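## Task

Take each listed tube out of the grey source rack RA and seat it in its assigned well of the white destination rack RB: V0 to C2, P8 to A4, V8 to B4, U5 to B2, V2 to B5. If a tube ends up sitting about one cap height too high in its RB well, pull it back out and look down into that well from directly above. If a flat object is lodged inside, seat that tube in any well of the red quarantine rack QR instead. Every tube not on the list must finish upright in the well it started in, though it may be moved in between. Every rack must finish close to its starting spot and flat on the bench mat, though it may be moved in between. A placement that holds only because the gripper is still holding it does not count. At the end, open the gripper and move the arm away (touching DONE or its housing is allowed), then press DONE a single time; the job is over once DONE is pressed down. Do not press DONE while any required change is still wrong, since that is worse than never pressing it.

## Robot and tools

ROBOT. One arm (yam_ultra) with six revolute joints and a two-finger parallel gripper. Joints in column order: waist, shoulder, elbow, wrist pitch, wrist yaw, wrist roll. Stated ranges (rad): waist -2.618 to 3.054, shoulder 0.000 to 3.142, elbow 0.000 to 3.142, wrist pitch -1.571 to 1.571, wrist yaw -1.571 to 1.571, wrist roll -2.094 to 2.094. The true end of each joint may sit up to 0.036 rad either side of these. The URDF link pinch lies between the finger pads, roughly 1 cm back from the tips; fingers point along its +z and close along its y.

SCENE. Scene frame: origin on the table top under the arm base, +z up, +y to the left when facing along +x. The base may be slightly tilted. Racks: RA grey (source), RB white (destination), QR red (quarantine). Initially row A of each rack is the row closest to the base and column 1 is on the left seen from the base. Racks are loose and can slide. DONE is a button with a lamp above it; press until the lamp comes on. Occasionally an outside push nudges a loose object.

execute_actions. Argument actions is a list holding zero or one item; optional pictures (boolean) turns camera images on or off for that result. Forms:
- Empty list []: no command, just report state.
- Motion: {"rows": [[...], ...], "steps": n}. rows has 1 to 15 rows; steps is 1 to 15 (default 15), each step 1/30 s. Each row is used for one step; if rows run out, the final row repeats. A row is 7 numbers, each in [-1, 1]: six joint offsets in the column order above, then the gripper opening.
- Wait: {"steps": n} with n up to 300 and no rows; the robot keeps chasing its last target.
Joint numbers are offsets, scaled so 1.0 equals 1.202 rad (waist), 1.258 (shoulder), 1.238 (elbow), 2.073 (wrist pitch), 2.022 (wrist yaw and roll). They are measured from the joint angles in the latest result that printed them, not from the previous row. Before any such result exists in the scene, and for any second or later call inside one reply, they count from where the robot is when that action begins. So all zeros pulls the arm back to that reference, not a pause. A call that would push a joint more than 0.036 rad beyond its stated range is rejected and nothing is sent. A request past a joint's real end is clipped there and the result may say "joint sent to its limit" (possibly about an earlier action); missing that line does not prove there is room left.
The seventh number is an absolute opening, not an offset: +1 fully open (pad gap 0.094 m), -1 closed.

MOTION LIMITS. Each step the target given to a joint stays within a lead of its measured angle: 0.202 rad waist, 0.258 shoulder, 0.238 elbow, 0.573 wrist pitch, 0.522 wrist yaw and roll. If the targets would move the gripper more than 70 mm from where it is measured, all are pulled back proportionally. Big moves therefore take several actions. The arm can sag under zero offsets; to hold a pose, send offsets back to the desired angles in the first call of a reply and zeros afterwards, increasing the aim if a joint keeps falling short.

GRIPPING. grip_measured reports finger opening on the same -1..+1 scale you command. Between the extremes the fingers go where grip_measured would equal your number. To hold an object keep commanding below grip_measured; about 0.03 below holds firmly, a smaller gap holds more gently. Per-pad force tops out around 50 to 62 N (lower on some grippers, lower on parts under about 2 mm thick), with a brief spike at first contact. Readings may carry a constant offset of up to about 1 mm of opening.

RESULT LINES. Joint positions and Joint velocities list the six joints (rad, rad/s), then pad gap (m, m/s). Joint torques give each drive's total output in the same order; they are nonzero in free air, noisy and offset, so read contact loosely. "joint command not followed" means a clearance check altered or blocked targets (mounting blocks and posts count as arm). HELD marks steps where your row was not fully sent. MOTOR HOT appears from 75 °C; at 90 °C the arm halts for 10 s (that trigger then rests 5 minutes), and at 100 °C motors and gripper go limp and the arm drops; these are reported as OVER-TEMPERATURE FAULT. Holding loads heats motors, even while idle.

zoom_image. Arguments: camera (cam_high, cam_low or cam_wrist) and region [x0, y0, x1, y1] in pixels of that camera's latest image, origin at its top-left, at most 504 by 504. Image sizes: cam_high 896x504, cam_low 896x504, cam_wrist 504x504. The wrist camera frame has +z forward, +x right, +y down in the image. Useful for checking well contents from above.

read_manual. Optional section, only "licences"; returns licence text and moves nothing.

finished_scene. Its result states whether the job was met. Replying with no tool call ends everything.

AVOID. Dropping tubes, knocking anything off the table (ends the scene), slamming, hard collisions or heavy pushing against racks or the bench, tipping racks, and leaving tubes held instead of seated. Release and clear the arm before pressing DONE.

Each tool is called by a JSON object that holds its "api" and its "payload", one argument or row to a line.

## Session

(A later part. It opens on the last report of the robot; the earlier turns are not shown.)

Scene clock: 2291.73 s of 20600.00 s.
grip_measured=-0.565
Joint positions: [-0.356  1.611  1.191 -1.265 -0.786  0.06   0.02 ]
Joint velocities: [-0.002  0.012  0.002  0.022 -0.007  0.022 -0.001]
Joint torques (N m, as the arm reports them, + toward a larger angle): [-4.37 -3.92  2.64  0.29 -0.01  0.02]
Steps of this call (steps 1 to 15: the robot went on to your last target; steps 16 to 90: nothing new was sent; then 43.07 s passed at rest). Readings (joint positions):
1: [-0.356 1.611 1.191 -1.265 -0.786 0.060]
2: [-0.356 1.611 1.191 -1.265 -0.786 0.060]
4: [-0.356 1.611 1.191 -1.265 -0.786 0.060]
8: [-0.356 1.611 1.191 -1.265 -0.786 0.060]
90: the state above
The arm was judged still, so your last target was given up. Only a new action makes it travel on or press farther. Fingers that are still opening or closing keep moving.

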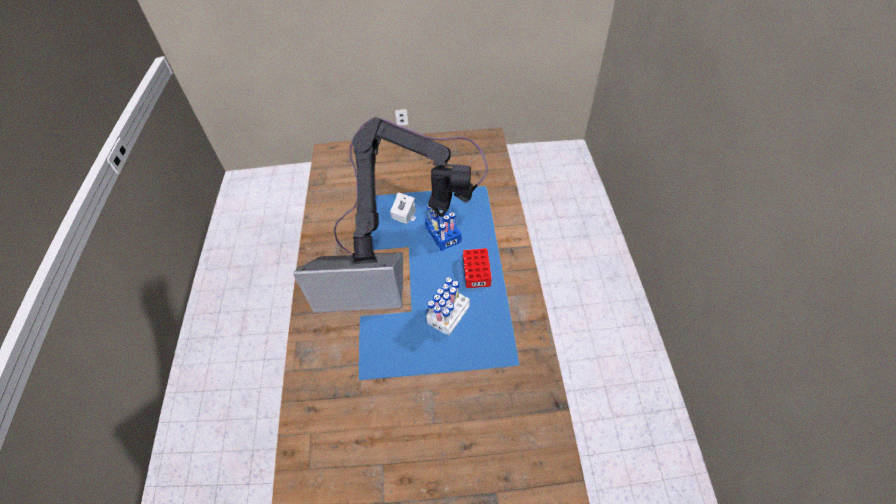

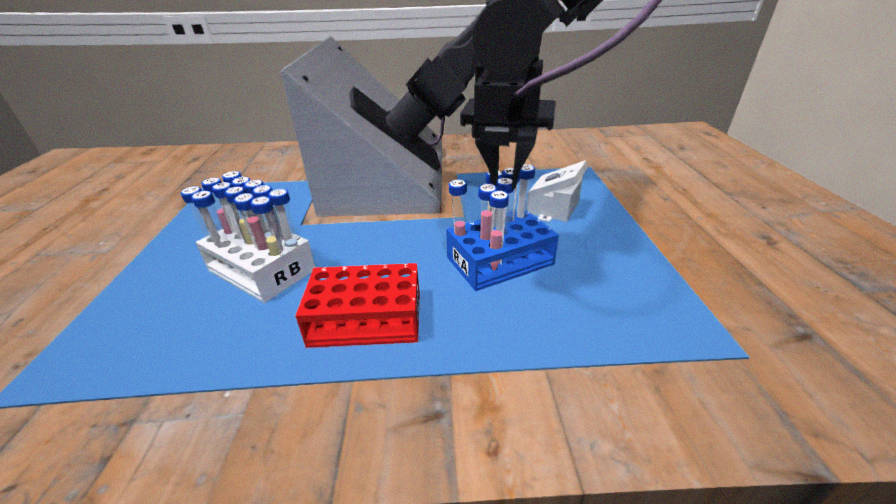

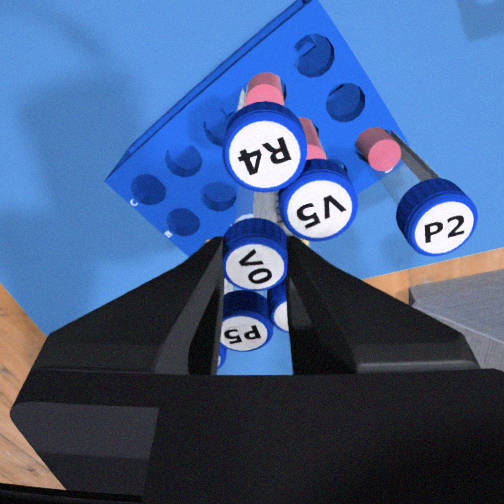

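{"api": "execute_actions", "payload": {
  "actions": [
    {"rows":[[-0.008,0.004,0.02,-0.025,0.002,0,-0.61],[-0.016,0.007,0.03,-0.036,0.004,0,-0.61],[-0.025,0.01,0.042,-0.048,0.005,0,-0.61],[-0.035,0.013,0.055,-0.06,0.006,0,-0.61],[-0.045,0.016,0.068,-0.072,0.007,0,-0.61],[-0.056,0.019,0.082,-0.084,0.008,0,-0.61],[-0.067,0.022,0.096,-0.096,0.009,0,-0.61],[-0.078,0.025,0.11,-0.107,0.01,0,-0.61],[-0.088,0.028,0.124,-0.117,0.011,0,-0.61],[-0.098,0.03,0.137,-0.125,0.012,0,-0.61],[-0.107,0.032,0.149,-0.131,0.013,0,-0.61],[-0.114,0.034,0.159,-0.135,0.014,0,-0.61],[-0.12,0.036,0.167,-0.137,0.0145,0,-0.61],[-0.123,0.037,0.172,-0.1385,0.0148,0,-0.61],[-0.125,0.0374,0.1745,-0.1385,0.0148,0,-0.61]],"steps":15}
  ],
  "pictures": false
}}

{"api": "execute_actions", "payload": {
  "actions": [
    {"steps":14}
  ]
}}

Scene clock: 2306.07 s of 20600.00 s.
grip_measured=-0.565
Joint positions: [-0.481  1.645  1.376 -1.498 -0.768  0.06   0.02 ]
Joint velocities: [-0.149  0.027  0.227 -0.3   -0.022 -0.007 -0.001]
Joint torques (N m, as the arm reports them, + toward a larger angle): [-5.87 -2.47  5.38  0.1   0.11  0.01]
Steps of this call (steps 1 to 90: nothing new was sent; then 10.83 s passed at rest; steps 91 to 105: all 15 steps of this action). Readings (joint positions):
91: [-0.356 1.611 1.191 -1.268 -0.786 0.060]
92: [-0.356 1.611 1.193 -1.278 -0.785 0.060]
94: [-0.360 1.616 1.208 -1.306 -0.782 0.060]
98: [-0.404 1.631 1.273 -1.381 -0.775 0.060]
105: the state above

Scene clock: 2306.53 s of 20600.00 s.
grip_measured=-0.565
Joint positions: [-0.488  1.65   1.385 -1.539 -0.765  0.06   0.02 ]
Joint velocities: [ 0.012  0.007 -0.002 -0.037 -0.007 -0.051 -0.001]
Joint torques (N m, as the arm reports them, + toward a larger angle): [-6.09 -2.78  5.59  0.04  0.11  0.01]
Steps of this call (steps 1 to 14: the robot went on to your last target). Readings (joint positions):
1: [-0.486 1.645 1.381 -1.505 -0.767 0.060]
2: [-0.488 1.645 1.384 -1.511 -0.766 0.060]
4: [-0.488 1.645 1.385 -1.522 -0.766 0.060]
8: [-0.488 1.649 1.385 -1.534 -0.765 0.060]
14: the state above

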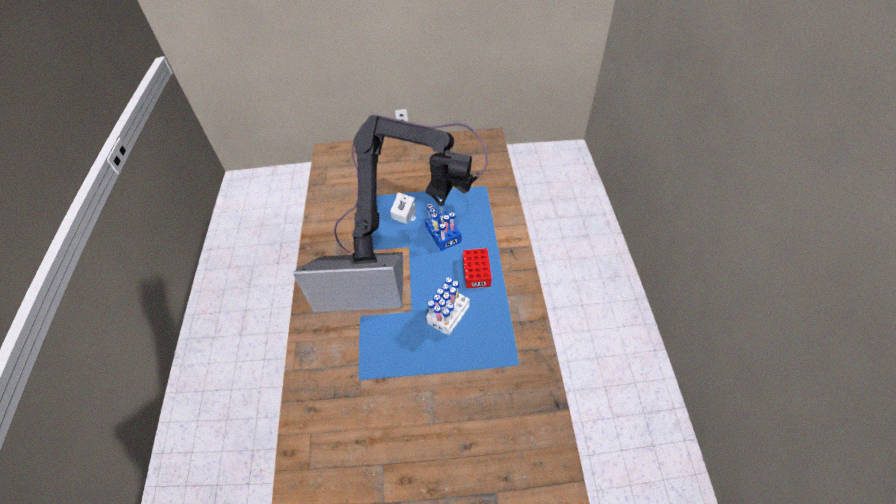

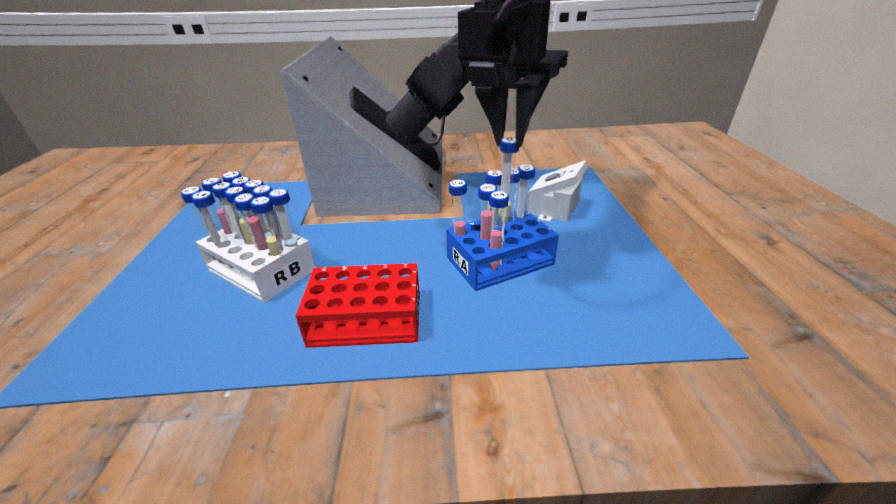

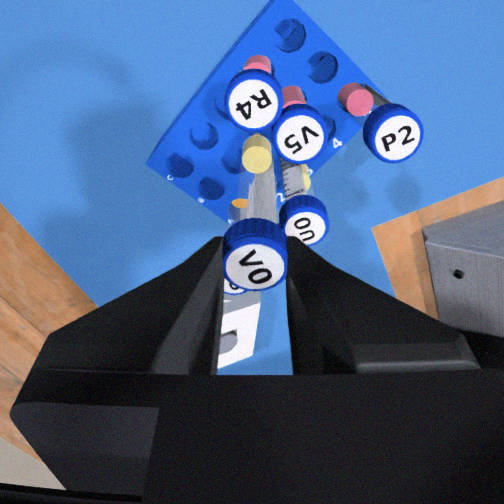

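{"api": "zoom_image", "payload": {
  "camera": "cam_low",
  "region": [430, 120, 600, 290]
}}

{"api": "zoom_image", "payload": {
  "camera": "cam_wrist",
  "region": [140, 40, 400, 300]
}}

Region (430, 120, 600, 290) of cam_low's 896x504 image, scaled by 2.965, with more detail than that image has.

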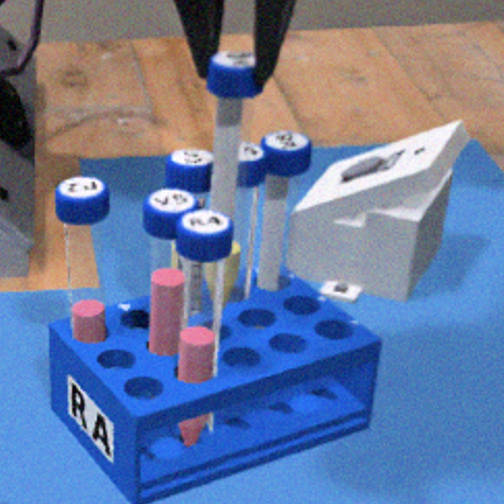

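Region (140, 40, 400, 300) of cam_wrist's 504x504 image, scaled by 1.938, with more detail than that image has.

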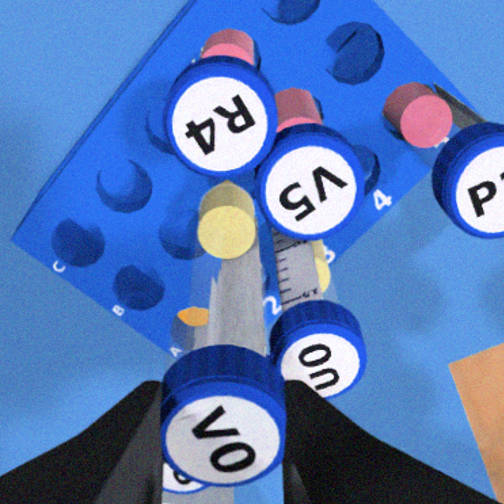

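{"api": "execute_actions", "payload": {
  "actions": [
    {"rows":[[0,0,0.01,0,-0.012,0,-0.61],[0,0,0.014,0.002,-0.024,0,-0.61],[0,0,0.018,0.006,-0.037,0,-0.61],[0,0,0.022,0.012,-0.05,0,-0.61],[0,0,0.026,0.02,-0.062,0,-0.61],[0,0,0.03,0.03,-0.073,0,-0.61],[0,0,0.035,0.041,-0.082,0,-0.61],[0,0,0.04,0.052,-0.09,0,-0.61],[0,0,0.046,0.063,-0.096,0,-0.61],[0,0,0.052,0.073,-0.1,0,-0.61],[0,0,0.058,0.082,-0.102,0,-0.61],[0,0,0.064,0.089,-0.103,0,-0.61],[0,0,0.069,0.094,-0.104,0,-0.61],[0,0,0.073,0.097,-0.104,0,-0.61],[0,0,0.075,0.098,-0.104,0,-0.61]],"steps":15}
  ],
  "pictures": false
}}

{"api": "execute_actions", "payload": {
  "actions": [
    {"steps":10}
  ]
}}

Scene clock: 2368.43 s of 20600.00 s.
grip_measured=-0.565
Joint positions: [-0.488  1.65   1.448 -1.394 -0.942  0.06   0.02 ]
Joint velocities: [ 0.002 -0.012  0.159  0.374 -0.212 -0.022 -0.002]
Joint torques (N m, as the arm reports them, + toward a larger angle): [-4.9  -3.43  5.68  0.46 -0.22  0.01]
Steps of this call (steps 1 to 30: the robot went on to your last target; steps 31 to 90: nothing new was sent; then 58.40 s passed at rest; steps 91 to 105: all 15 steps of this action). Readings (joint positions):
91: [-0.488 1.650 1.385 -1.541 -0.766 0.060]
92: [-0.488 1.650 1.385 -1.541 -0.772 0.060]
94: [-0.488 1.650 1.385 -1.539 -0.795 0.060]
98: [-0.488 1.650 1.395 -1.507 -0.862 0.060]
105: the state above

Scene clock: 2368.77 s of 20600.00 s.
grip_measured=-0.565
Joint positions: [-0.488  1.65   1.456 -1.351 -0.962  0.06   0.02 ]
Joint velocities: [ 0.032 -0.012 -0.012 -0.022 -0.066 -0.051 -0.002]
Joint torques (N m, as the arm reports them, + toward a larger angle): [-4.93 -3.61  5.73  0.59 -0.26  0.01]
Steps of this call (steps 1 to 10: the robot went on to your last target). Readings (joint positions):
1: [-0.488 1.650 1.452 -1.383 -0.947 0.060]
2: [-0.488 1.650 1.455 -1.375 -0.951 0.060]
4: [-0.488 1.650 1.456 -1.363 -0.956 0.060]
8: [-0.488 1.650 1.456 -1.354 -0.961 0.060]
10: the state above

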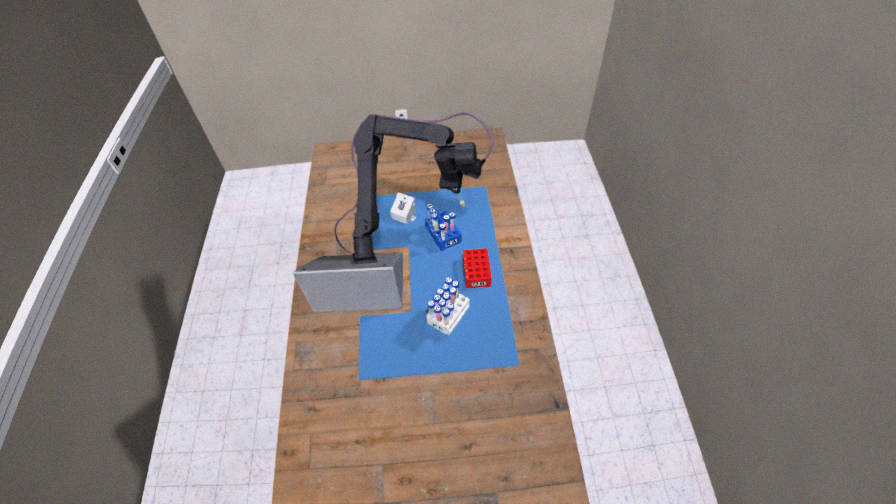

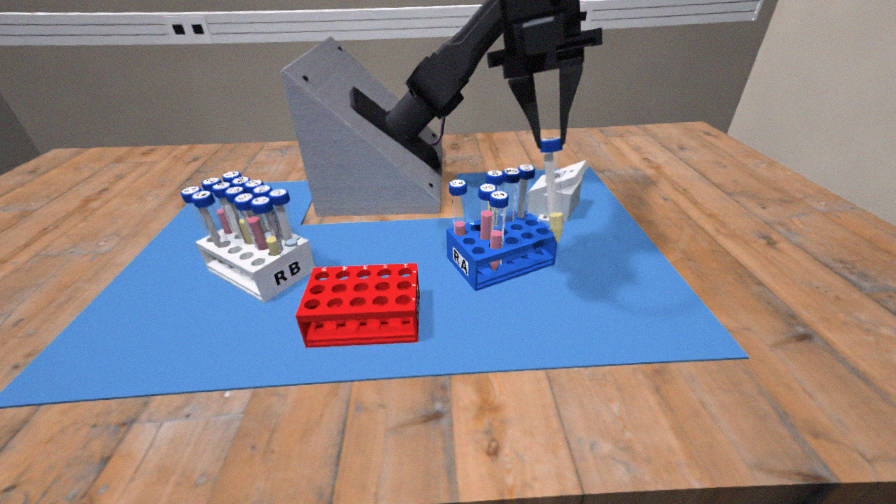

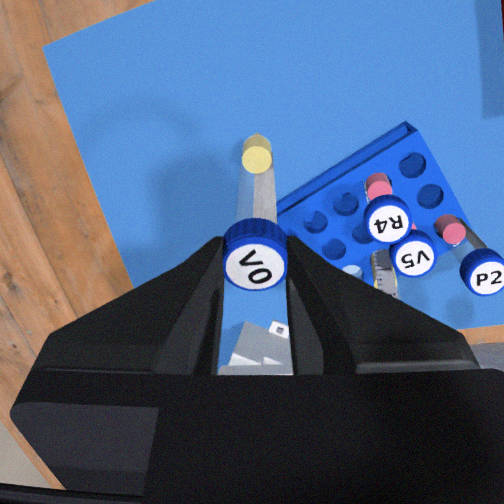

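{"api": "execute_actions", "payload": {
  "actions": [
    {"rows":[[-0.004,0.008,0.02,0,0.002,0.002,-0.61],[-0.01,0.018,0.026,0.001,0.005,0.005,-0.61],[-0.018,0.031,0.033,0.002,0.009,0.009,-0.61],[-0.027,0.046,0.041,0.003,0.013,0.013,-0.61],[-0.037,0.063,0.05,0.004,0.018,0.018,-0.61],[-0.048,0.082,0.06,0.005,0.023,0.024,-0.61],[-0.059,0.102,0.07,0.007,0.029,0.03,-0.61],[-0.071,0.122,0.081,0.008,0.035,0.036,-0.61],[-0.083,0.143,0.092,0.01,0.041,0.042,-0.61],[-0.095,0.164,0.103,0.011,0.047,0.048,-0.61],[-0.107,0.185,0.114,0.013,0.053,0.054,-0.61],[-0.119,0.206,0.125,0.014,0.059,0.06,-0.61],[-0.131,0.227,0.136,0.016,0.065,0.066,-0.61],[-0.143,0.248,0.147,0.017,0.071,0.072,-0.61],[-0.155,0.269,0.158,0.019,0.077,0.078,-0.61]],"steps":15}
  ],
  "pictures": false
}}

{"api": "execute_actions", "payload": {
  "actions": [
    {"rows":[[-0.048,0.075,0.055,0.008,0.026,0.026,-0.61],[-0.06,0.096,0.066,0.009,0.032,0.032,-0.61],[-0.072,0.117,0.077,0.011,0.038,0.038,-0.61],[-0.084,0.138,0.088,0.012,0.044,0.044,-0.61],[-0.096,0.159,0.099,0.014,0.05,0.05,-0.61],[-0.108,0.18,0.11,0.015,0.056,0.056,-0.61],[-0.12,0.201,0.121,0.017,0.062,0.062,-0.61],[-0.132,0.222,0.132,0.018,0.068,0.068,-0.61],[-0.144,0.243,0.143,0.02,0.074,0.074,-0.61],[-0.156,0.264,0.154,0.021,0.08,0.08,-0.61],[-0.168,0.285,0.165,0.023,0.086,0.086,-0.61],[-0.18,0.306,0.176,0.024,0.092,0.092,-0.61],[-0.192,0.327,0.187,0.026,0.098,0.098,-0.61],[-0.204,0.348,0.198,0.027,0.104,0.104,-0.61],[-0.216,0.369,0.209,0.029,0.11,0.11,-0.61]],"steps":15}
  ],
  "pictures": false
}}

{"api": "execute_actions", "payload": {
  "actions": [
    {"rows":[[-0.048,0.075,0.055,0.008,0.026,0.026,-0.61],[-0.06,0.095,0.066,0.009,0.032,0.032,-0.61],[-0.071,0.115,0.076,0.01,0.037,0.038,-0.61],[-0.082,0.134,0.086,0.011,0.042,0.043,-0.61],[-0.092,0.152,0.095,0.012,0.047,0.048,-0.61],[-0.102,0.169,0.104,0.013,0.052,0.053,-0.61],[-0.111,0.185,0.112,0.014,0.056,0.058,-0.61],[-0.119,0.199,0.12,0.015,0.06,0.062,-0.61],[-0.126,0.212,0.127,0.016,0.063,0.066,-0.61],[-0.132,0.223,0.133,0.017,0.066,0.069,-0.61],[-0.137,0.232,0.138,0.018,0.068,0.072,-0.61],[-0.141,0.239,0.142,0.018,0.07,0.074,-0.61],[-0.144,0.244,0.145,0.018,0.071,0.075,-0.61],[-0.146,0.247,0.147,0.018,0.072,0.076,-0.61],[-0.147,0.248,0.148,0.018,0.072,0.076,-0.61]],"steps":15}
  ],
  "pictures": false
}}

{"api": "execute_actions", "payload": {
  "actions": [
    {"steps":12}
  ]
}}

Scene clock: 2464.83 s of 20600.00 s.
grip_measured=-0.565
Joint positions: [-0.626  1.938  1.605 -1.333 -0.864  0.165  0.02 ]
Joint velocities: [-0.422  0.779  0.374  0.095  0.3    0.359  0.   ]
Joint torques (N m, as the arm reports them, + toward a larger angle): [-8.1  -4.57  6.01  0.62 -0.03  0.04]
Steps of this call (steps 1 to 30: the robot went on to your last target; steps 31 to 90: nothing new was sent; then 92.57 s passed at rest; steps 91 to 105: all 15 steps of this action). Readings (joint positions):
91: [-0.488 1.650 1.456 -1.348 -0.964 0.060]
92: [-0.488 1.651 1.457 -1.348 -0.963 0.061]
94: [-0.489 1.665 1.470 -1.350 -0.959 0.066]
98: [-0.520 1.741 1.517 -1.349 -0.938 0.092]
105: the state above

Scene clock: 2465.33 s of 20600.00 s.
grip_measured=-0.565
Joint positions: [-0.835  2.351  1.818 -1.295 -0.703  0.332  0.02 ]
Joint velocities: [-0.418  0.75   0.418  0.066  0.242  0.315 -0.   ]
Joint torques (N m, as the arm reports them, + toward a larger angle): [-9.14 -6.26  6.18  0.64  0.09  0.05]
Steps of this call (steps 1 to 15: all 15 steps of this action). Readings (joint positions):
1: [-0.640 1.967 1.620 -1.331 -0.854 0.175]
2: [-0.653 1.997 1.637 -1.330 -0.846 0.184]
4: [-0.679 2.057 1.668 -1.324 -0.827 0.205]
8: [-0.732 2.168 1.722 -1.315 -0.784 0.249]
15: the state above

Scene clock: 2465.83 s of 20600.00 s.
grip_measured=-0.565
Joint positions: [-0.995  2.663  1.965 -1.268 -0.58   0.463  0.02 ]
Joint velocities: [-0.1    0.125  0.085  0.007  0.125  0.051  0.001]
Joint torques (N m, as the arm reports them, + toward a larger angle): [-7.72 -9.43  7.31  0.56  0.04  0.04]
Steps of this call (steps 1 to 15: all 15 steps of this action). Readings (joint positions):
1: [-0.850 2.379 1.834 -1.293 -0.694 0.342]
2: [-0.863 2.408 1.851 -1.291 -0.685 0.351]
4: [-0.889 2.467 1.881 -1.285 -0.668 0.371]
8: [-0.938 2.568 1.923 -1.277 -0.629 0.411]
15: the state above

Scene clock: 2466.23 s of 20600.00 s.
grip_measured=-0.565
Joint positions: [-0.998  2.667  1.976 -1.267 -0.569  0.48   0.02 ]
Joint velocities: [ 0.007 -0.012  0.002 -0.022  0.007 -0.066 -0.   ]
Joint torques (N m, as the arm reports them, + toward a larger angle): [-7.84 -8.99  6.71  0.58  0.12  0.07]
Steps of this call (steps 1 to 12: the robot went on to your last target). Readings (joint positions):
1: [-0.997 2.666 1.967 -1.268 -0.576 0.467]
2: [-0.998 2.667 1.968 -1.267 -0.573 0.470]
4: [-0.998 2.667 1.972 -1.267 -0.571 0.474]
8: [-0.998 2.667 1.976 -1.267 -0.570 0.478]
12: the state above

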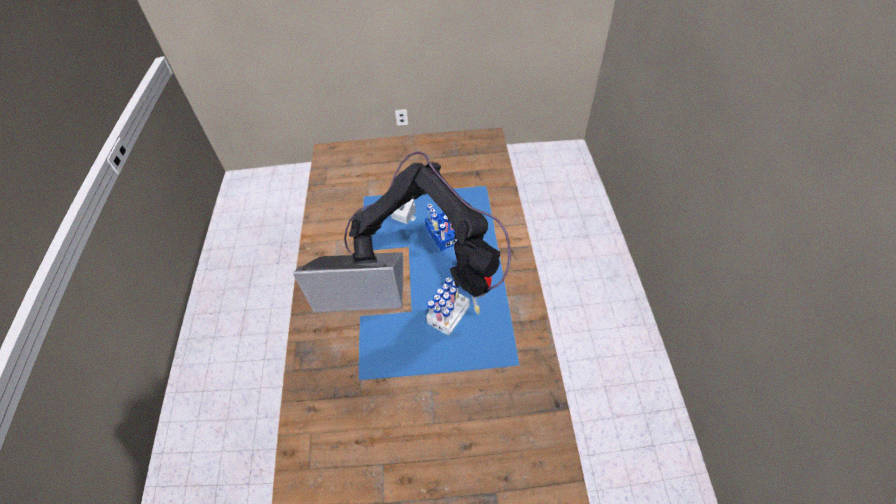

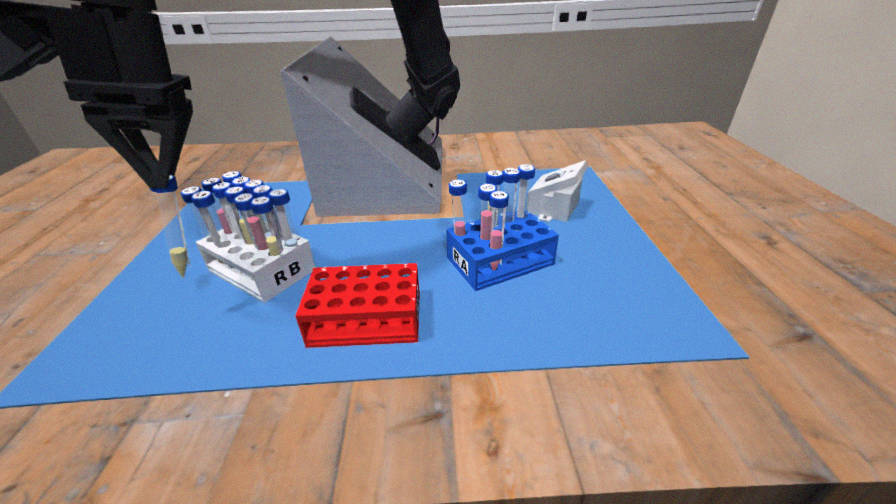

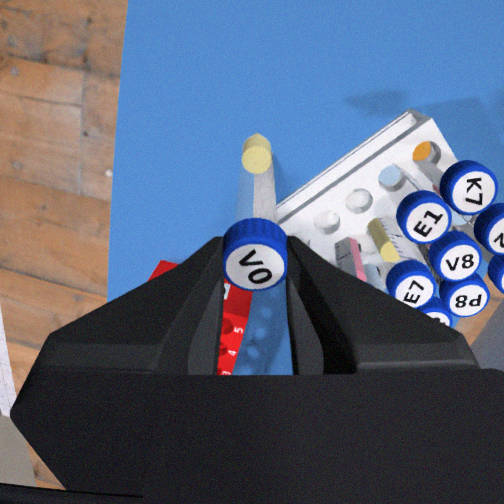

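{"api": "execute_actions", "payload": {
  "actions": [
    {"rows":[[-0.014,-0.012,0,0,0.003,0.005,-0.61],[-0.022,-0.017,0,0,0.006,0.01,-0.61],[-0.03,-0.021,0,0,0.009,0.014,-0.61],[-0.037,-0.024,0,-0.003,0.012,0.018,-0.61],[-0.042,-0.026,0,-0.01,0.015,0.022,-0.61],[-0.045,-0.027,0,-0.02,0.018,0.025,-0.61],[-0.046,-0.027,0,-0.033,0.021,0.027,-0.61],[-0.046,-0.027,0,-0.047,0.024,0.029,-0.61],[-0.046,-0.027,0,-0.061,0.027,0.029,-0.61],[-0.046,-0.027,0,-0.075,0.029,0.029,-0.61],[-0.046,-0.027,0,-0.088,0.031,0.029,-0.61],[-0.046,-0.027,0,-0.099,0.033,0.029,-0.61],[-0.046,-0.027,0,-0.107,0.034,0.029,-0.61],[-0.046,-0.027,0,-0.112,0.034,0.029,-0.61],[-0.046,-0.027,0,-0.115,0.034,0.029,-0.61]],"steps":15}
  ],
  "pictures": false
}}

{"api": "execute_actions", "payload": {
  "actions": [
    {"steps":16}
  ]
}}

Scene clock: 2492.50 s of 20600.00 s.
grip_measured=-0.565
Joint positions: [-1.04   2.651  1.976 -1.426 -0.521  0.529  0.02 ]
Joint velocities: [-0.012 -0.032 -0.002 -0.52   0.007 -0.007 -0.001]
Joint torques (N m, as the arm reports them, + toward a larger angle): [-7.48 -9.66  4.96  0.32  0.12  0.07]
Steps of this call (steps 1 to 30: the robot went on to your last target; steps 31 to 90: nothing new was sent; then 22.77 s passed at rest; steps 91 to 105: all 15 steps of this action). Readings (joint positions):
91: [-0.998 2.667 1.976 -1.267 -0.568 0.482]
92: [-0.998 2.667 1.976 -1.267 -0.568 0.484]
94: [-1.001 2.666 1.976 -1.267 -0.567 0.491]
98: [-1.022 2.657 1.976 -1.290 -0.552 0.512]
105: the state above

Scene clock: 2493.03 s of 20600.00 s.
grip_measured=-0.565
Joint positions: [-1.04   2.651  1.976 -1.493 -0.512  0.533  0.02 ]
Joint velocities: [ 0.022  0.017  0.002 -0.037  0.022  0.037  0.001]
Joint torques (N m, as the arm reports them, + toward a larger angle): [-7.48 -9.7   4.87  0.12  0.14  0.06]
Steps of this call (steps 1 to 16: the robot went on to your last target). Readings (joint positions):
1: [-1.040 2.651 1.976 -1.441 -0.520 0.530]
2: [-1.040 2.651 1.976 -1.453 -0.518 0.531]
4: [-1.040 2.651 1.976 -1.470 -0.516 0.532]
8: [-1.040 2.651 1.976 -1.485 -0.514 0.533]
16: the state above

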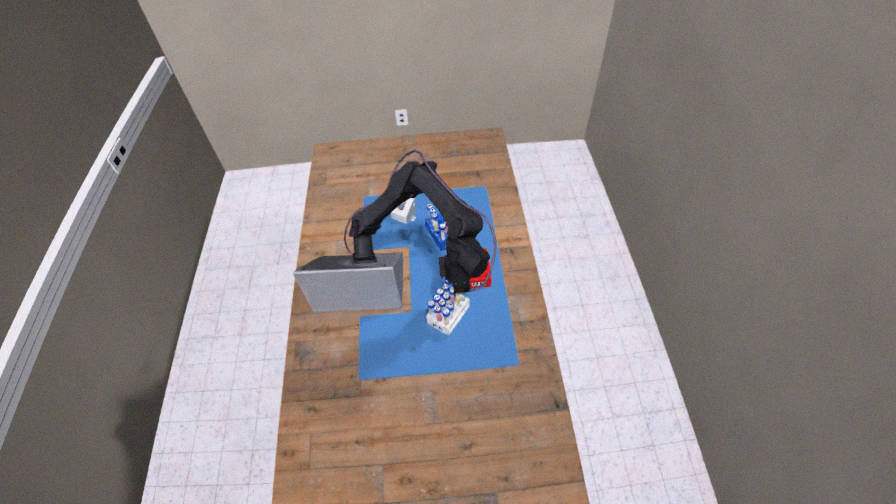

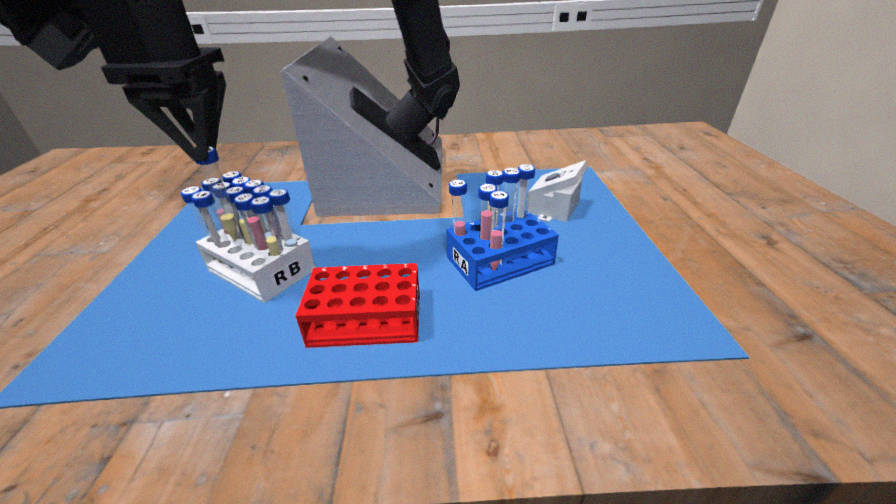

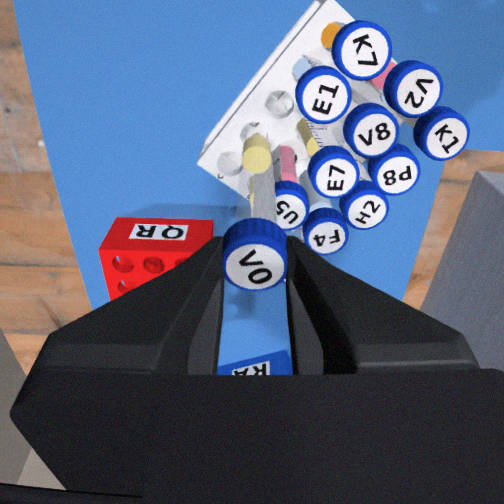

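{"api": "zoom_image", "payload": {
  "camera": "cam_wrist",
  "region": [190, 70, 330, 210]
}}

Region (190, 70, 330, 210) of cam_wrist's 504x504 image, scaled by 3.600, with more detail than that image has.

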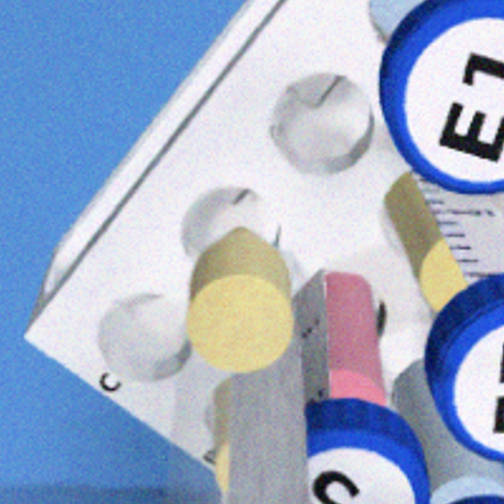

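{"api": "execute_actions", "payload": {
  "actions": [
    {"rows":[[0.002,-0.014,-0.008,0.008,-0.004,0,-0.61],[0.004,-0.018,-0.014,0.013,-0.005,0,-0.61],[0.006,-0.022,-0.021,0.018,-0.006,0,-0.61],[0.008,-0.026,-0.029,0.023,-0.007,0,-0.61],[0.01,-0.03,-0.038,0.028,-0.008,0,-0.61],[0.012,-0.033,-0.047,0.032,-0.009,0,-0.61],[0.013,-0.036,-0.056,0.036,-0.01,0,-0.61],[0.015,-0.038,-0.065,0.039,-0.0105,0,-0.61],[0.016,-0.04,-0.073,0.042,-0.011,0,-0.61],[0.017,-0.041,-0.08,0.044,-0.0115,0,-0.61],[0.018,-0.042,-0.086,0.046,-0.012,0,-0.61],[0.019,-0.043,-0.091,0.047,-0.0124,0,-0.61],[0.02,-0.043,-0.095,0.047,-0.0124,0,-0.61],[0.02,-0.043,-0.097,0.047,-0.0124,0,-0.61],[0.02,-0.043,-0.0985,0.047,-0.0124,0,-0.61]],"steps":15}
  ],
  "pictures": false
}}

{"api": "execute_actions", "payload": {
  "actions": [
    {"steps":10}
  ]
}}

{"api": "zoom_image", "payload": {
  "camera": "cam_wrist",
  "region": [190, 70, 330, 210]
}}

Scene clock: 2543.37 s of 20600.00 s.
grip_measured=-0.565
Joint positions: [-1.012  2.617  1.871 -1.419 -0.53   0.533  0.02 ]
Joint velocities: [ 0.027  0.002 -0.144  0.11  -0.051 -0.022  0.   ]
Joint torques (N m, as the arm reports them, + toward a larger angle): [-6.83 -9.66  4.3   0.36 -0.1   0.01]
Steps of this call (steps 1 to 15: the robot went on to your last target; steps 16 to 90: nothing new was sent; then 46.83 s passed at rest; steps 91 to 105: all 15 steps of this action). Readings (joint positions):
91: [-1.040 2.651 1.976 -1.494 -0.512 0.533]
92: [-1.040 2.651 1.976 -1.492 -0.513 0.533]
94: [-1.037 2.646 1.967 -1.479 -0.515 0.533]
98: [-1.026 2.628 1.928 -1.452 -0.522 0.533]
105: the state above

Scene clock: 2543.70 s of 20600.00 s.
grip_measured=-0.565
Joint positions: [-1.012  2.617  1.865 -1.409 -0.532  0.533  0.02 ]
Joint velocities: [-0.032  0.002  0.007 -0.022 -0.081  0.022 -0.001]
Joint torques (N m, as the arm reports them, + toward a larger angle): [-6.76 -9.61  4.07  0.36 -0.08  0.01]
Steps of this call (steps 1 to 10: the robot went on to your last target). Readings (joint positions):
1: [-1.012 2.617 1.868 -1.417 -0.531 0.533]
2: [-1.012 2.617 1.866 -1.416 -0.531 0.533]
4: [-1.012 2.617 1.865 -1.413 -0.531 0.533]
8: [-1.012 2.617 1.865 -1.409 -0.531 0.533]
10: the state above

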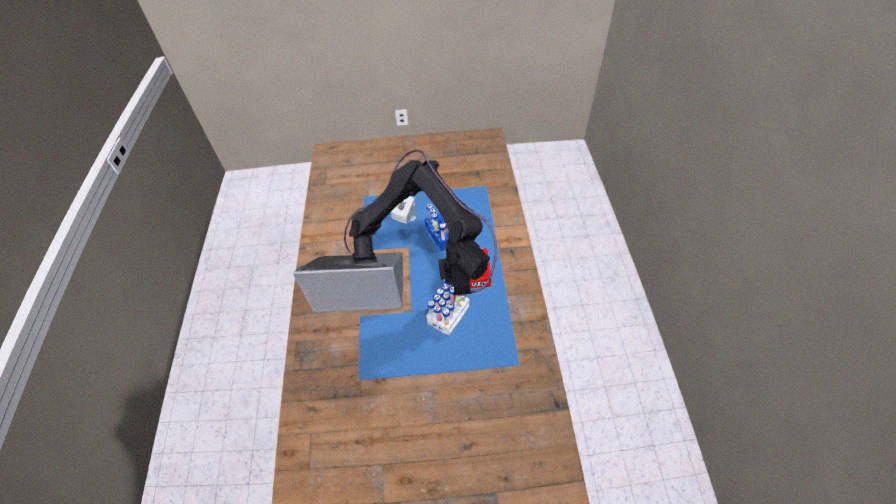

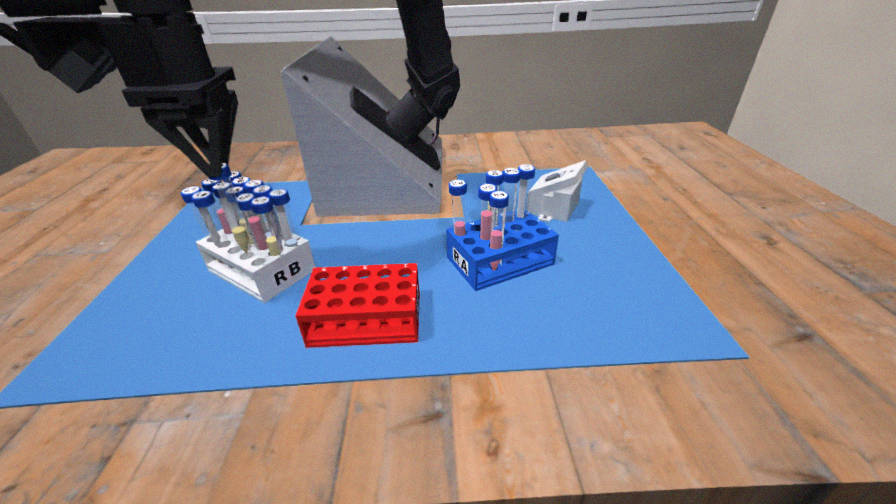

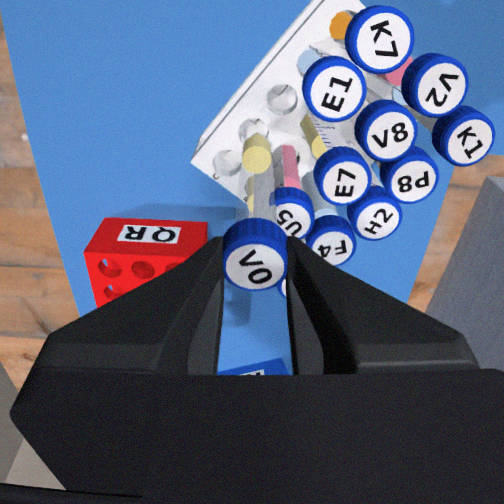

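Region (190, 70, 330, 210) of cam_wrist's 504x504 image, scaled by 3.600, with more detail than that image has.

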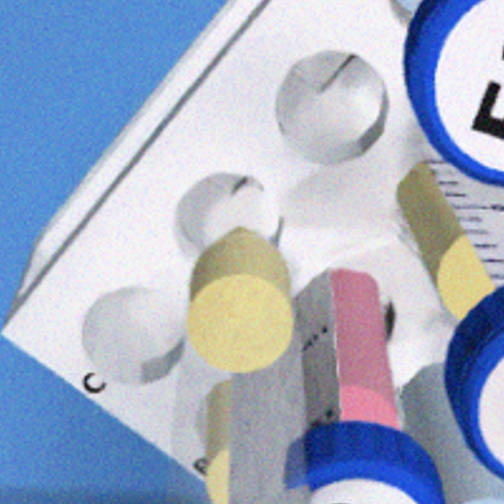

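{"api": "execute_actions", "payload": {
  "actions": [
    {"rows":[[0.003,-0.012,-0.008,0.01,-0.004,0,-0.61],[0.005,-0.013,-0.014,0.016,-0.005,0,-0.61],[0.007,-0.014,-0.021,0.022,-0.006,0,-0.61],[0.009,-0.015,-0.029,0.028,-0.007,0,-0.61],[0.011,-0.016,-0.037,0.034,-0.008,0,-0.61],[0.013,-0.017,-0.046,0.04,-0.009,0,-0.61],[0.015,-0.018,-0.055,0.046,-0.01,0,-0.61],[0.017,-0.019,-0.064,0.051,-0.0105,0,-0.61],[0.019,-0.0195,-0.072,0.056,-0.011,0,-0.61],[0.021,-0.02,-0.08,0.06,-0.0115,0,-0.61],[0.023,-0.0205,-0.087,0.063,-0.012,0,-0.61],[0.025,-0.021,-0.093,0.065,-0.0125,0,-0.61],[0.026,-0.021,-0.098,0.066,-0.013,0,-0.61],[0.027,-0.021,-0.101,0.066,-0.013,0,-0.61],[0.0275,-0.021,-0.1026,0.066,-0.013,0,-0.61]],"steps":15}
  ],
  "pictures": false
}}

{"api": "execute_actions", "payload": {
  "actions": [
    {"steps":10}
  ]
}}

{"api": "zoom_image", "payload": {
  "camera": "cam_wrist",
  "region": [170, 70, 350, 250]
}}

{"api": "zoom_image", "payload": {
  "camera": "cam_low",
  "region": [170, 130, 320, 280]
}}

Scene clock: 2569.70 s of 20600.00 s.
grip_measured=-0.565
Joint positions: [-0.978  2.612  1.759 -1.293 -0.557  0.533  0.02 ]
Joint velocities: [ 0.027  0.007 -0.164  0.168  0.051  0.007  0.   ]
Joint torques (N m, as the arm reports them, + toward a larger angle): [-6.69 -9.76  3.96  0.25  0.02  0.01]
Steps of this call (steps 1 to 30: the robot went on to your last target; steps 31 to 90: nothing new was sent; then 22.50 s passed at rest; steps 91 to 105: all 15 steps of this action). Readings (joint positions):
91: [-1.012 2.617 1.865 -1.407 -0.532 0.533]
92: [-1.011 2.617 1.865 -1.404 -0.533 0.533]
94: [-1.008 2.615 1.858 -1.391 -0.535 0.533]
98: [-0.996 2.612 1.819 -1.354 -0.542 0.533]
105: the state above

Scene clock: 2570.03 s of 20600.00 s.
grip_measured=-0.565
Joint positions: [-0.976  2.612  1.752 -1.281 -0.558  0.533  0.02 ]
Joint velocities: [-0.022 -0.002 -0.007 -0.022 -0.066  0.051 -0.   ]
Joint torques (N m, as the arm reports them, + toward a larger angle): [-6.78 -9.77  4.02  0.32 -0.01  0.01]
Steps of this call (steps 1 to 10: the robot went on to your last target). Readings (joint positions):
1: [-0.977 2.612 1.755 -1.289 -0.557 0.533]
2: [-0.976 2.612 1.753 -1.286 -0.558 0.533]
4: [-0.976 2.612 1.752 -1.282 -0.558 0.533]
8: [-0.976 2.612 1.752 -1.281 -0.558 0.533]
10: the state above

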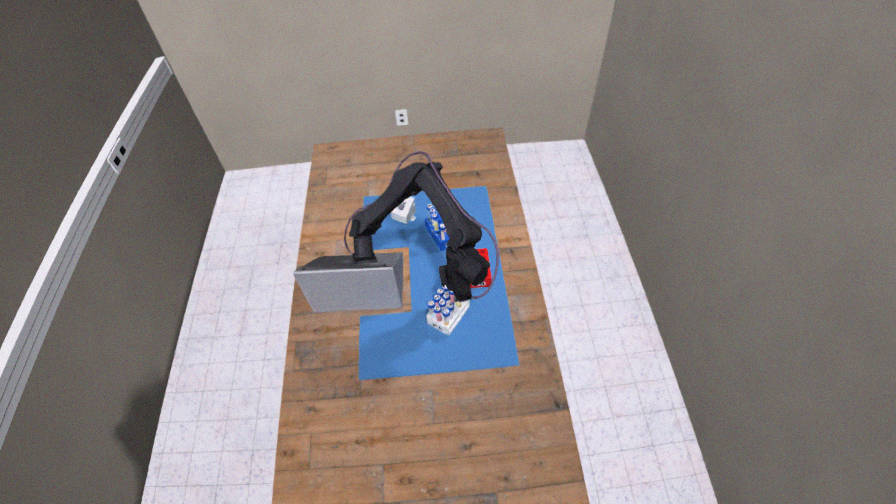

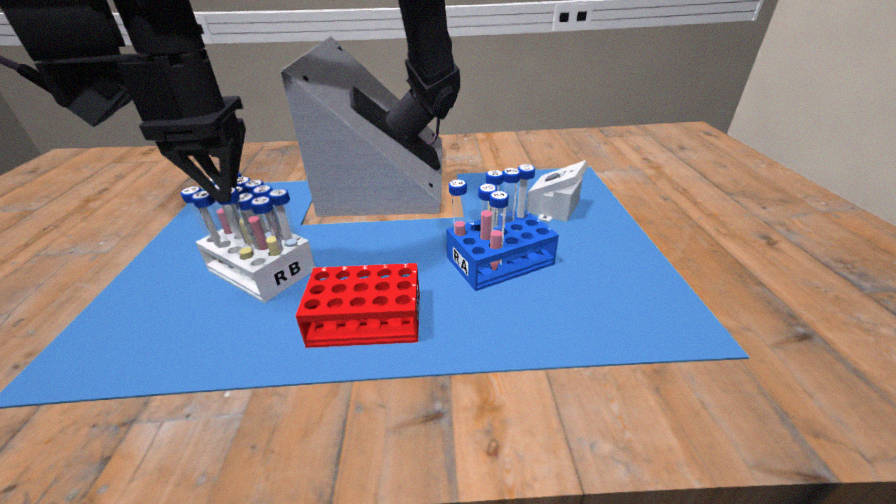

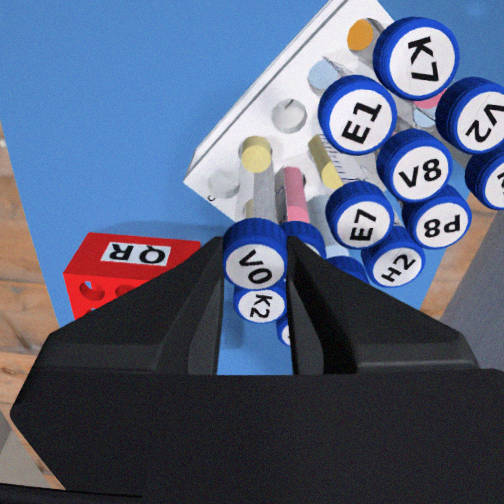

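Region (170, 70, 350, 250) of cam_wrist's 504x504 image, scaled by 2.800, with more detail than that image has.

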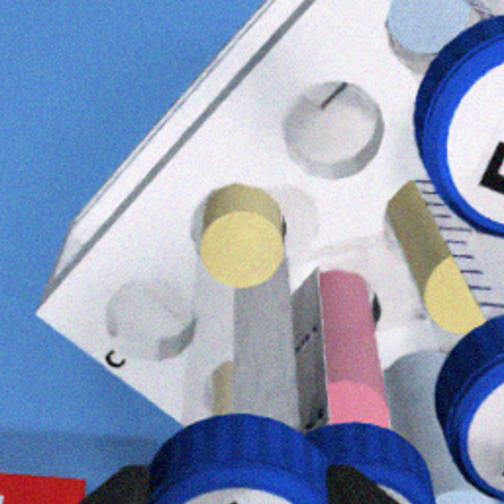

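Region (170, 130, 320, 280) of cam_low's 896x504 image, scaled by 3.360, with more detail than that image has.

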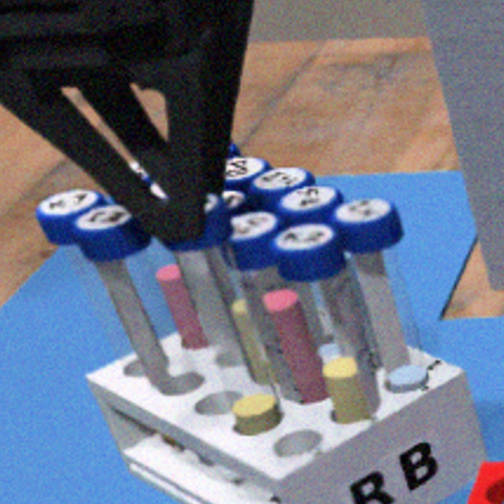

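{"api": "execute_actions", "payload": {
  "actions": [
    {"rows":[[0.001,-0.01,-0.008,0.007,0,0,-0.61],[0.002,-0.011,-0.012,0.011,0,0,-0.61],[0.003,-0.012,-0.016,0.014,0,0,-0.61],[0.004,-0.012,-0.02,0.017,0,0,-0.61],[0.005,-0.012,-0.024,0.019,0,0,-0.61],[0.0055,-0.012,-0.028,0.021,0,0,-0.61],[0.006,-0.012,-0.031,0.022,0,0,-0.61],[0.0065,-0.012,-0.034,0.023,0,0,-0.61],[0.007,-0.012,-0.036,0.023,0,0,-0.61]],"steps":15}
  ]
}}

{"api": "zoom_image", "payload": {
  "camera": "cam_low",
  "region": [170, 130, 320, 280]
}}

Scene clock: 2583.10 s of 20600.00 s.
grip_measured=-0.565
Joint positions: [-0.968  2.61   1.731 -1.247 -0.56   0.533  0.02 ]
Joint velocities: [-0.002  0.002  0.017  0.081  0.022 -0.051  0.001]
Joint torques (N m, as the arm reports them, + toward a larger angle): [-6.56 -9.13  3.21  0.4   0.02  0.01]
Steps of this call (steps 1 to 30: the robot went on to your last target; steps 31 to 90: nothing new was sent; then 9.57 s passed at rest; steps 91 to 105: all 15 steps of this action). Readings (joint positions):
91: [-0.976 2.612 1.752 -1.280 -0.558 0.533]
92: [-0.976 2.612 1.752 -1.279 -0.558 0.533]
94: [-0.975 2.612 1.750 -1.272 -0.558 0.533]
98: [-0.969 2.612 1.731 -1.255 -0.560 0.533]
105: the state above

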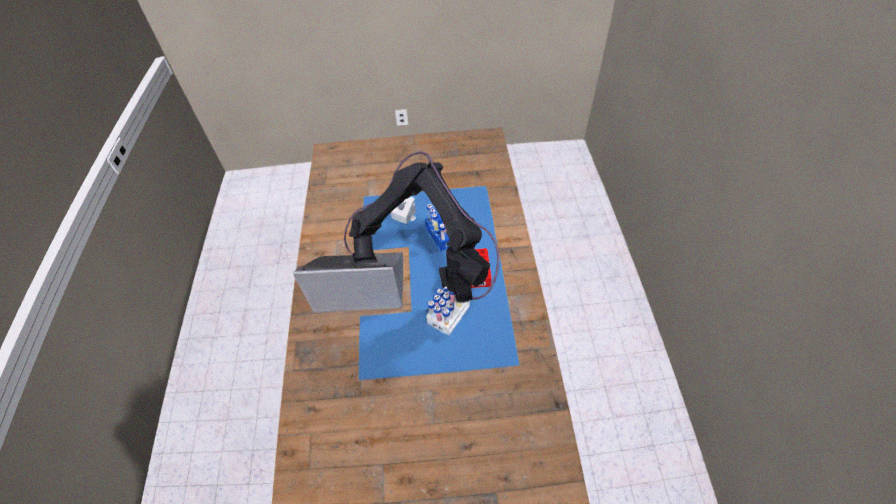

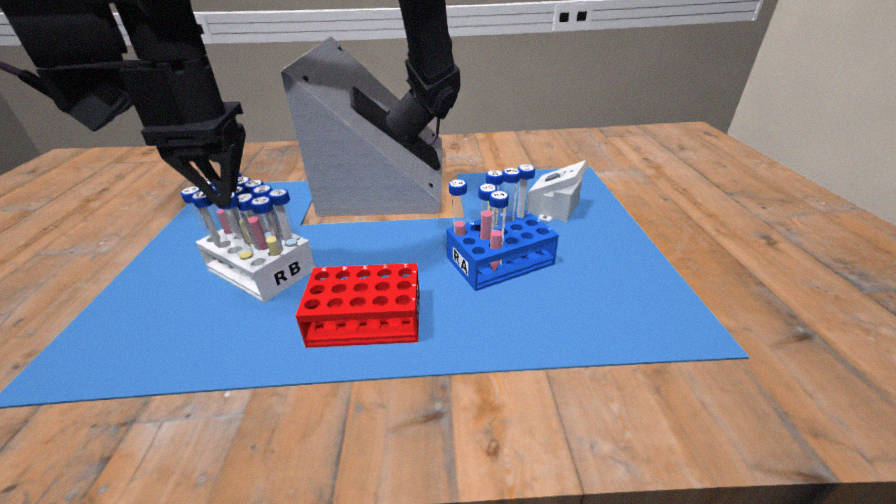

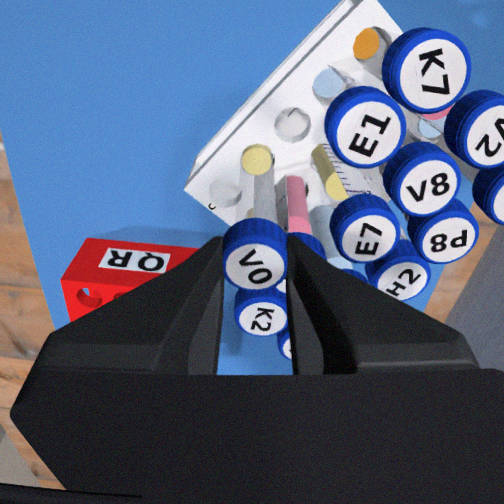

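Region (170, 130, 320, 280) of cam_low's 896x504 image, scaled by 3.360, with more detail than that image has.

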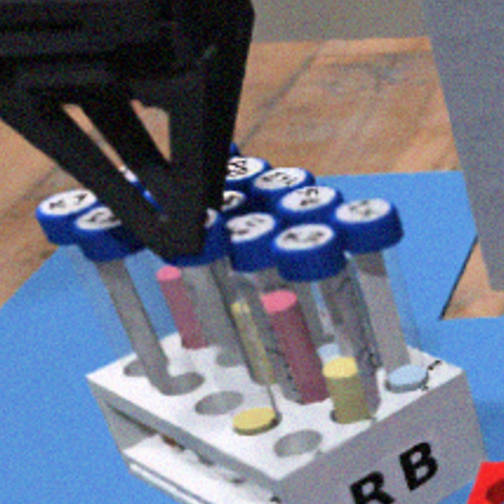

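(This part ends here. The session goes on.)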